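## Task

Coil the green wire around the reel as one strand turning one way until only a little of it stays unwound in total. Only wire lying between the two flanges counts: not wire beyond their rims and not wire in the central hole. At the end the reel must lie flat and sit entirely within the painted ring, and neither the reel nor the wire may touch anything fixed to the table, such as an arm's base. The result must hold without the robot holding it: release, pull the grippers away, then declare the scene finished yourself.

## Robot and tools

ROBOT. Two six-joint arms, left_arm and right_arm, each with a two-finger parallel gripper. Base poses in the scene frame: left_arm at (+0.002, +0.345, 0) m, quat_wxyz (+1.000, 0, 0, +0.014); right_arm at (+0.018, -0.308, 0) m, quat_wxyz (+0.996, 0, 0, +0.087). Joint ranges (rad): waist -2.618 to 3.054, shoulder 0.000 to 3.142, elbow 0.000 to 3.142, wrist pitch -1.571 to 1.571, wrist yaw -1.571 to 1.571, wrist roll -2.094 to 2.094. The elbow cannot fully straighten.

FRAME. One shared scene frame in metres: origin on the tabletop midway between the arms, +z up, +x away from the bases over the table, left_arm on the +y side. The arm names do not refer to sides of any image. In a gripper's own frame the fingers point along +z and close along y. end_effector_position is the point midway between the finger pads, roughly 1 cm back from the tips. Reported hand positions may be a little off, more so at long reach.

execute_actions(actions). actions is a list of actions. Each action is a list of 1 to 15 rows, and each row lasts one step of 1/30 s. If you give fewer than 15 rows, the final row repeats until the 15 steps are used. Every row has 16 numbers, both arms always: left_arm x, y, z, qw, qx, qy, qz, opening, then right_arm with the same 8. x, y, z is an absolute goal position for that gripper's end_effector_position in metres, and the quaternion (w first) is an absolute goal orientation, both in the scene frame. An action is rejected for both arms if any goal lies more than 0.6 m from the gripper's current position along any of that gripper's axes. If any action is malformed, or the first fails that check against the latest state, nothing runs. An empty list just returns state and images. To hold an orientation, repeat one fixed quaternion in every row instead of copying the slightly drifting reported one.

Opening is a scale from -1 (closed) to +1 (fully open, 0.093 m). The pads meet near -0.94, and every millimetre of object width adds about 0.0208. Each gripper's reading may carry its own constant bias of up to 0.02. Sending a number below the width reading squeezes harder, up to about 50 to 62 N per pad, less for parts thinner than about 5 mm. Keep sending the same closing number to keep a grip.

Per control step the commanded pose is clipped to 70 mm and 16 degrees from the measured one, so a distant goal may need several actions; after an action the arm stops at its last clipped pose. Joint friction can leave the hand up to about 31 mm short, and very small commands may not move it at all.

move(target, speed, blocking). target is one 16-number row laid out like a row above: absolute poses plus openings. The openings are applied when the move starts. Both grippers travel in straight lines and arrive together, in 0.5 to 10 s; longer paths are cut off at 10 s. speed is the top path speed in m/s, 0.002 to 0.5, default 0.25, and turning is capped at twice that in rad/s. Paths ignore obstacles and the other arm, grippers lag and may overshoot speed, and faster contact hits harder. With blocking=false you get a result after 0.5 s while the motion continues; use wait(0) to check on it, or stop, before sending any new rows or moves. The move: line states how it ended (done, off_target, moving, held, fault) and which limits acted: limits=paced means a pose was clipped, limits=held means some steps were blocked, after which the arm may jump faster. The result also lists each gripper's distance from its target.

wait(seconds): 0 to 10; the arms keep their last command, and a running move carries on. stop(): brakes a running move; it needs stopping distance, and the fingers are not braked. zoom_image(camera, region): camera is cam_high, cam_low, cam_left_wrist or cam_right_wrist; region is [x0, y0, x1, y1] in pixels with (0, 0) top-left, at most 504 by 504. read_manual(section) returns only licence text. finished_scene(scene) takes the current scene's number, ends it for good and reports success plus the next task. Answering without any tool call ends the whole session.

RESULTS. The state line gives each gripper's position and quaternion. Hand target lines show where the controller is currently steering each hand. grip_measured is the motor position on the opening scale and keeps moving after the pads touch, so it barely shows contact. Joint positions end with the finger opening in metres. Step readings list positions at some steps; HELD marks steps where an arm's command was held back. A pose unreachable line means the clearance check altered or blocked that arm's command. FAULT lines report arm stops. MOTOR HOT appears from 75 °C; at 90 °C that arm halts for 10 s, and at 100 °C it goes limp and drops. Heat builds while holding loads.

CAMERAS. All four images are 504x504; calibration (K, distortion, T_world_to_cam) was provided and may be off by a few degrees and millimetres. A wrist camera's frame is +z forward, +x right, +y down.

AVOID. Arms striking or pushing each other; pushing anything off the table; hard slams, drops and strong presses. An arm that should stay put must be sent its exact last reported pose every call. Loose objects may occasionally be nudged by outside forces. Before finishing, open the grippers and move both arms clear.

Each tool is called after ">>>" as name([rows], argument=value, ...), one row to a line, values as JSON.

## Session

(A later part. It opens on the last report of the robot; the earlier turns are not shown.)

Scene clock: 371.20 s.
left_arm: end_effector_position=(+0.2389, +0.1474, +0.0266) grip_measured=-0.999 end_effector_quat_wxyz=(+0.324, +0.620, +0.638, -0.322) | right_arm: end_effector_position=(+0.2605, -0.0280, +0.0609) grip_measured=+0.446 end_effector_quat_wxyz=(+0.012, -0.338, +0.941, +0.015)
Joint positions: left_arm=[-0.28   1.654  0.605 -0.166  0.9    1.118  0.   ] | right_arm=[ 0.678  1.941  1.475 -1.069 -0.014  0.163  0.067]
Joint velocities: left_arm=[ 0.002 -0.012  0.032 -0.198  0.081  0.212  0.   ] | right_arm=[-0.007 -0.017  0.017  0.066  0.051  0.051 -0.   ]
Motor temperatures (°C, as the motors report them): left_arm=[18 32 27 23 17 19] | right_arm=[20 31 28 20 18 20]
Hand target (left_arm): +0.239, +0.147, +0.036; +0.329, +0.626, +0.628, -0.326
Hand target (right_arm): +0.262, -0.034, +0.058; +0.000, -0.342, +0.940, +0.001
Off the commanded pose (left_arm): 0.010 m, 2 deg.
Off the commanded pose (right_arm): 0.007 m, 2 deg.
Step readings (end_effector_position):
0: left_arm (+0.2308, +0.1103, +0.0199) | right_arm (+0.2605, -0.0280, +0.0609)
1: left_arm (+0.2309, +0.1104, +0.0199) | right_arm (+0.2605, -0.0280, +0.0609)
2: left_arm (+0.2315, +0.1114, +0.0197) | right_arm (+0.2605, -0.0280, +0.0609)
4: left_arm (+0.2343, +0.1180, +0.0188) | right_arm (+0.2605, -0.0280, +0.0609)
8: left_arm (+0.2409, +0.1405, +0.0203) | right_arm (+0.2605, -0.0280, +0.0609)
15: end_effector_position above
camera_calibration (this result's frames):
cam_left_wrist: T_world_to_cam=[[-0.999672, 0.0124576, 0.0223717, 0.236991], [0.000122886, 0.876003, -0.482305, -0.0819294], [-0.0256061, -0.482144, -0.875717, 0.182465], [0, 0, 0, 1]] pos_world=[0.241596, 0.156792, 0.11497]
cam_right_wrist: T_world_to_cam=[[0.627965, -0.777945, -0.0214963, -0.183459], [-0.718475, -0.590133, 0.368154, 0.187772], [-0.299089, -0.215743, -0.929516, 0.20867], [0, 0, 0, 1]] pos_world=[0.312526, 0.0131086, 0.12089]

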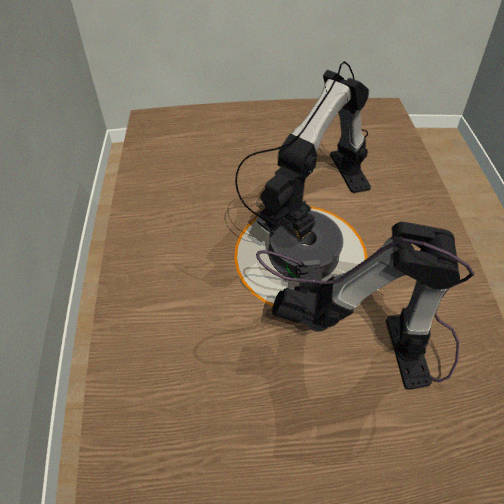

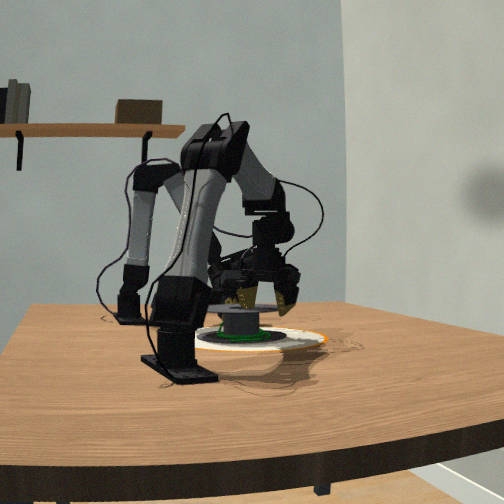

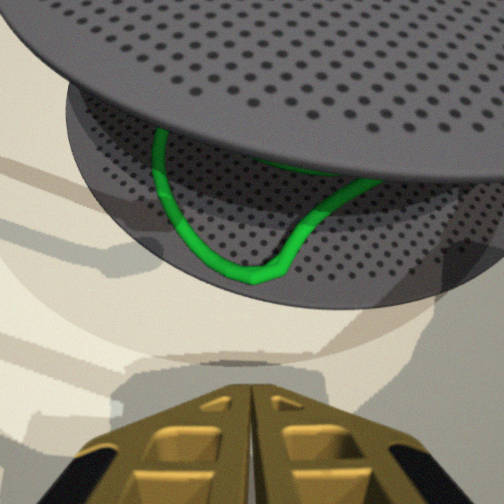

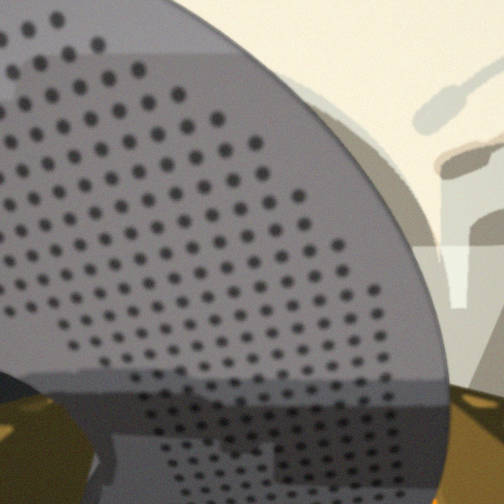

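>>> execute_actions([
  [[0.238,0.17,0.06,0.3265,0.6272,0.6272,-0.3265,-1,0.2624,-0.0341,0.058,0,-0.342,0.9397,0,1]],
  [[0.23,0.20,0.09,0.3265,0.6272,0.6272,-0.3265,-1,0.2624,-0.0341,0.072,0,-0.342,0.9397,0,1],[0.23,0.20,0.09,0.3265,0.6272,0.6272,-0.3265,-1,0.2624,-0.0341,0.072,0,-0.342,0.9397,0,1],[0.23,0.21,0.10,0.3265,0.6272,0.6272,-0.3265,-1,0.2624,-0.0341,0.085,0,-0.342,0.9397,0,1],[0.23,0.21,0.10,0.3265,0.6272,0.6272,-0.3265,-1,0.2624,-0.0341,0.085,0,-0.342,0.9397,0,1],[0.23,0.22,0.11,0.3265,0.6272,0.6272,-0.3265,-1,0.2624,-0.0341,0.098,0,-0.342,0.9397,0,1],[0.23,0.22,0.11,0.3265,0.6272,0.6272,-0.3265,-1,0.2624,-0.0341,0.098,0,-0.342,0.9397,0,1],[0.23,0.23,0.12,0.3265,0.6272,0.6272,-0.3265,-1,0.2624,-0.0341,0.11,0,-0.342,0.9397,0,1],[0.23,0.23,0.12,0.3265,0.6272,0.6272,-0.3265,-1,0.2624,-0.0341,0.11,0,-0.342,0.9397,0,1],[0.23,0.24,0.13,0.3265,0.6272,0.6272,-0.3265,-1,0.2624,-0.0341,0.125,0,-0.342,0.9397,0,1]],
])

>>> move(target=[0.22,0.29,0.16,0.3265,0.6272,0.6272,-0.3265,-1,0.25,-0.23,0.16,0,-0.2588,0.9659,0,1], speed=0.25)

Scene clock: 373.13 s.
left_arm: end_effector_position=(+0.2484, +0.2387, +0.1294) grip_measured=-0.999 end_effector_quat_wxyz=(+0.358, +0.619, +0.638, -0.286) | right_arm: end_effector_position=(+0.2661, -0.0219, +0.1216) grip_measured=+0.990 end_effector_quat_wxyz=(+0.016, -0.343, +0.939, +0.016)
Joint positions: left_arm=[ 0.103  1.458  0.917 -1.036  0.951  1.673  0.   ] | right_arm=[ 0.678  1.942  1.718 -1.304 -0.013  0.15   0.093]
Joint velocities: left_arm=[ 0.017  0.007  0.222 -0.857 -0.007  0.608  0.   ] | right_arm=[-0.012  0.012  0.022 -0.242  0.007  0.037 -0.   ]
Motor temperatures (°C, as the motors report them): left_arm=[18 32 27 23 17 19] | right_arm=[20 31 28 20 18 20]
Hand target (left_arm): +0.234, +0.238, +0.131; +0.335, +0.621, +0.633, -0.319
Hand target (right_arm): +0.263, -0.033, +0.125; +0.001, -0.342, +0.940, +0.001
Off the commanded pose (left_arm): 0.018 m, 6 deg.
Off the commanded pose (right_arm): 0.013 m, 3 deg.
Step readings (end_effector_position; steps 1 to 15: 1st action; 16 to 30: 2nd action):
0: left_arm (+0.2329, +0.1484, +0.0252) | right_arm (+0.2605, -0.0280, +0.0609)
1: left_arm (+0.2328, +0.1508, +0.0274) | right_arm (+0.2603, -0.0281, +0.0609)
2: left_arm (+0.2337, +0.1558, +0.0315) | right_arm (+0.2599, -0.0286, +0.0609)
4: left_arm (+0.2406, +0.1645, +0.0423) | right_arm (+0.2590, -0.0298, +0.0609)
8: left_arm (+0.2463, +0.1683, +0.0530) | right_arm (+0.2581, -0.0308, +0.0608)
15: left_arm (+0.2366, +0.1695, +0.0514) | right_arm (+0.2576, -0.0314, +0.0608)
16: left_arm (+0.2352, +0.1725, +0.0535) | right_arm (+0.2574, -0.0316, +0.0621)
17: left_arm (+0.2349, +0.1791, +0.0579) | right_arm (+0.2576, -0.0314, +0.0643)
19: left_arm (+0.2398, +0.1941, +0.0718) | right_arm (+0.2593, -0.0295, +0.0724)
23: left_arm (+0.2521, +0.2186, +0.1011) | right_arm (+0.2648, -0.0233, +0.0949)
30: end_effector_position above
camera_calibration (this result's frames):
cam_left_wrist: T_world_to_cam=[[-0.997412, -0.035487, -0.0625322, 0.264911], [-0.00117263, 0.877624, -0.479347, -0.112736], [0.0718904, -0.478034, -0.875395, 0.291529], [0, 0, 0, 1]] pos_world=[0.243135, 0.247702, 0.217729]
cam_right_wrist: T_world_to_cam=[[0.637507, -0.770154, -0.0211806, -0.183331], [-0.713559, -0.600581, 0.360745, 0.172446], [-0.290549, -0.214863, -0.932424, 0.266147], [0, 0, 0, 1]] pos_world=[0.317254, 0.0195603, 0.18207]

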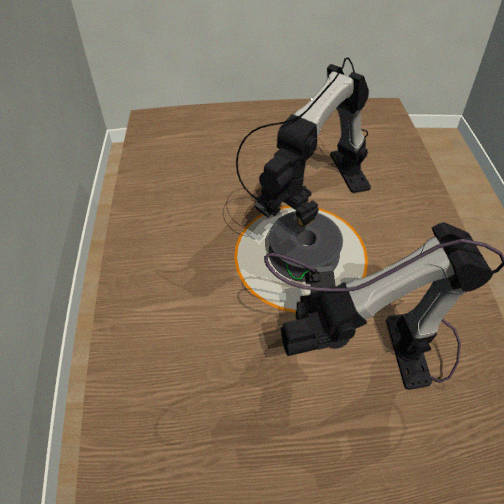

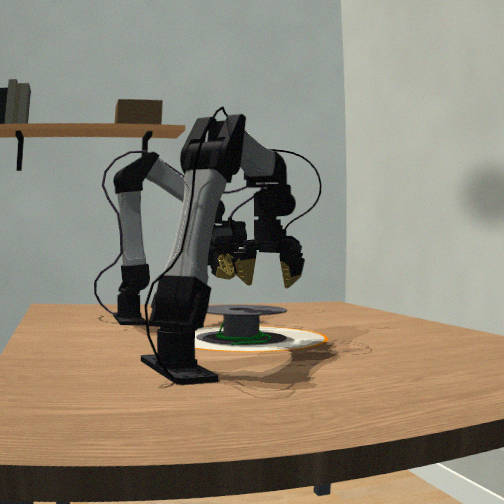

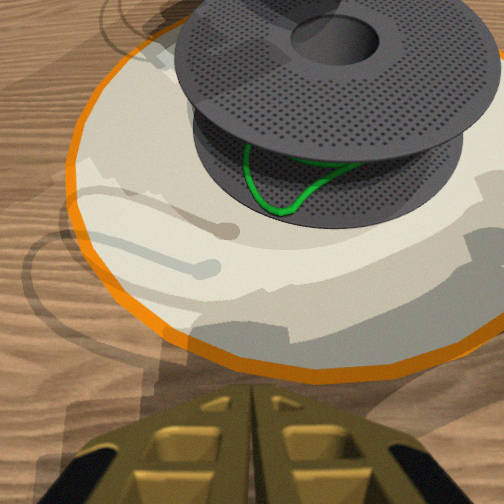

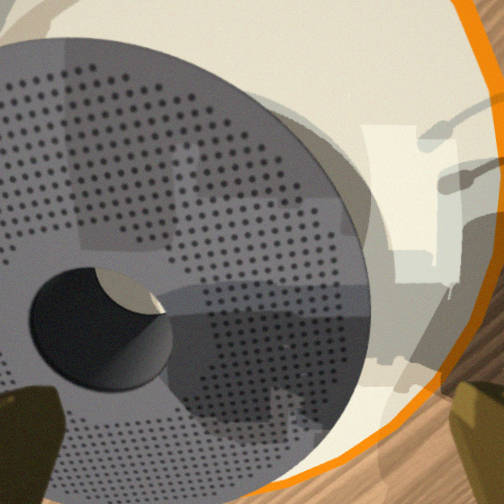

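Scene clock: 374.60 s.
left_arm: end_effector_position=(+0.2207, +0.2863, +0.1596) grip_measured=-0.999 end_effector_quat_wxyz=(+0.328, +0.623, +0.637, -0.312) | right_arm: end_effector_position=(+0.2592, -0.2235, +0.1659) grip_measured=+0.990 end_effector_quat_wxyz=(+0.012, -0.258, +0.966, +0.008)
Joint positions: left_arm=[ 0.321  1.527  1.087 -1.528  0.876  2.085  0.   ] | right_arm=[ 0.154  1.49   1.376 -1.431 -0.015 -0.194  0.093]
Joint velocities: left_arm=[-0.007 -0.002  0.012 -0.007  0.022 -0.051  0.   ] | right_arm=[0.007 0.002 0.012 0.037 0.007 0.095 0.001]
Motor temperatures (°C, as the motors report them): left_arm=[18 32 27 23 17 19] | right_arm=[20 32 28 20 18 20]
Hand target (left_arm): +0.222, +0.289, +0.160; +0.322, +0.622, +0.640, -0.316
Hand target (right_arm): +0.250, -0.227, +0.163; -0.002, -0.258, +0.966, +0.010
Off the commanded pose (left_arm): 0.004 m, 2 deg.
Off the commanded pose (right_arm): 0.013 m, 2 deg.
joint sent to its limit (left arm) — the command would take joint 6 (wrist roll) past its upper limit, so that joint was sent only as far as its limit.
move: off_target (right_arm)
camera_calibration (this result's frames):
cam_left_wrist: T_world_to_cam=[[-0.999968, 0.00743129, 0.00310936, 0.21863], [0.00507138, 0.880641, -0.473758, -0.14324], [-0.00625886, -0.473727, -0.88065, 0.359557], [0, 0, 0, 1]] pos_world=[0.2216, 0.29485, 0.248103]
cam_right_wrist: T_world_to_cam=[[0.489354, -0.872015, -0.0110451, -0.319345], [-0.807145, -0.457674, 0.372895, 0.0846901], [-0.330226, -0.173563, -0.927808, 0.280882], [0, 0, 0, 1]] pos_world=[0.317384, -0.190963, 0.225496]

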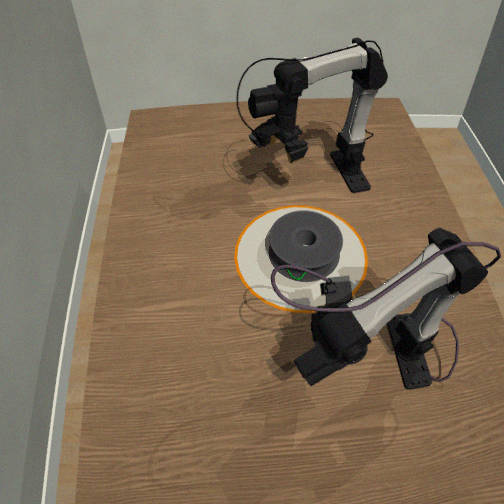

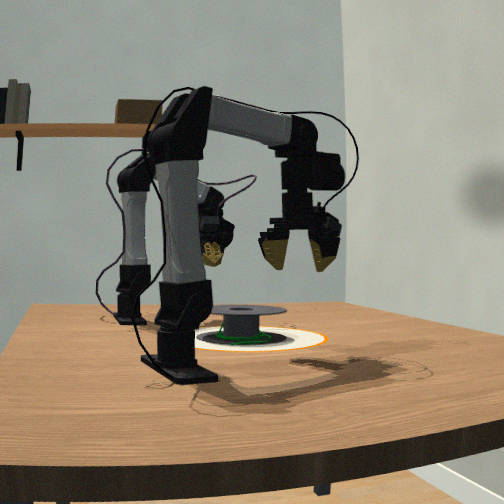

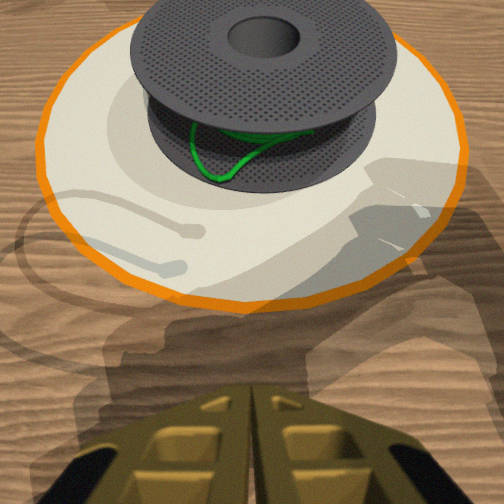

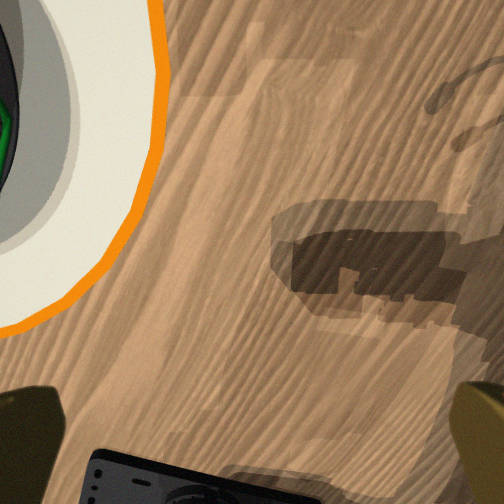

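>>> zoom_image(camera="cam_low", region=[190,295,330,360])

>>> zoom_image(camera="cam_high", region=[230,200,370,320])

Region (190, 295, 330, 360) of cam_low's 504x504 image, scaled by 3.600, with more detail than that image has; it fills the top 234 rows of this view, and the rest is white.

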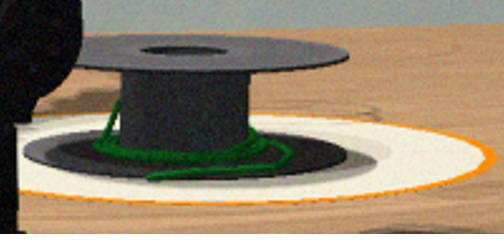

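Region (230, 200, 370, 320) of cam_high's 504x504 image, scaled by 3.600, with more detail than that image has; it fills the top 432 rows of this view, and the rest is white.

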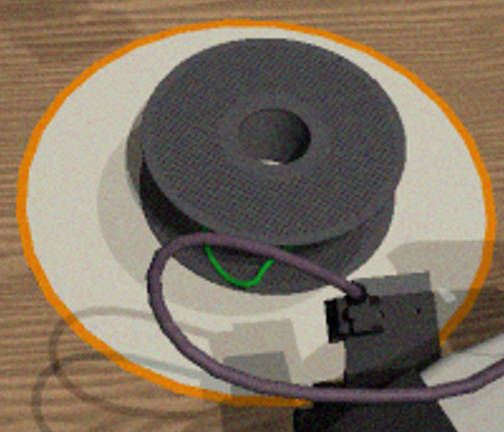

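>>> finished_scene(scene=2)

The scene is finished: the task was done.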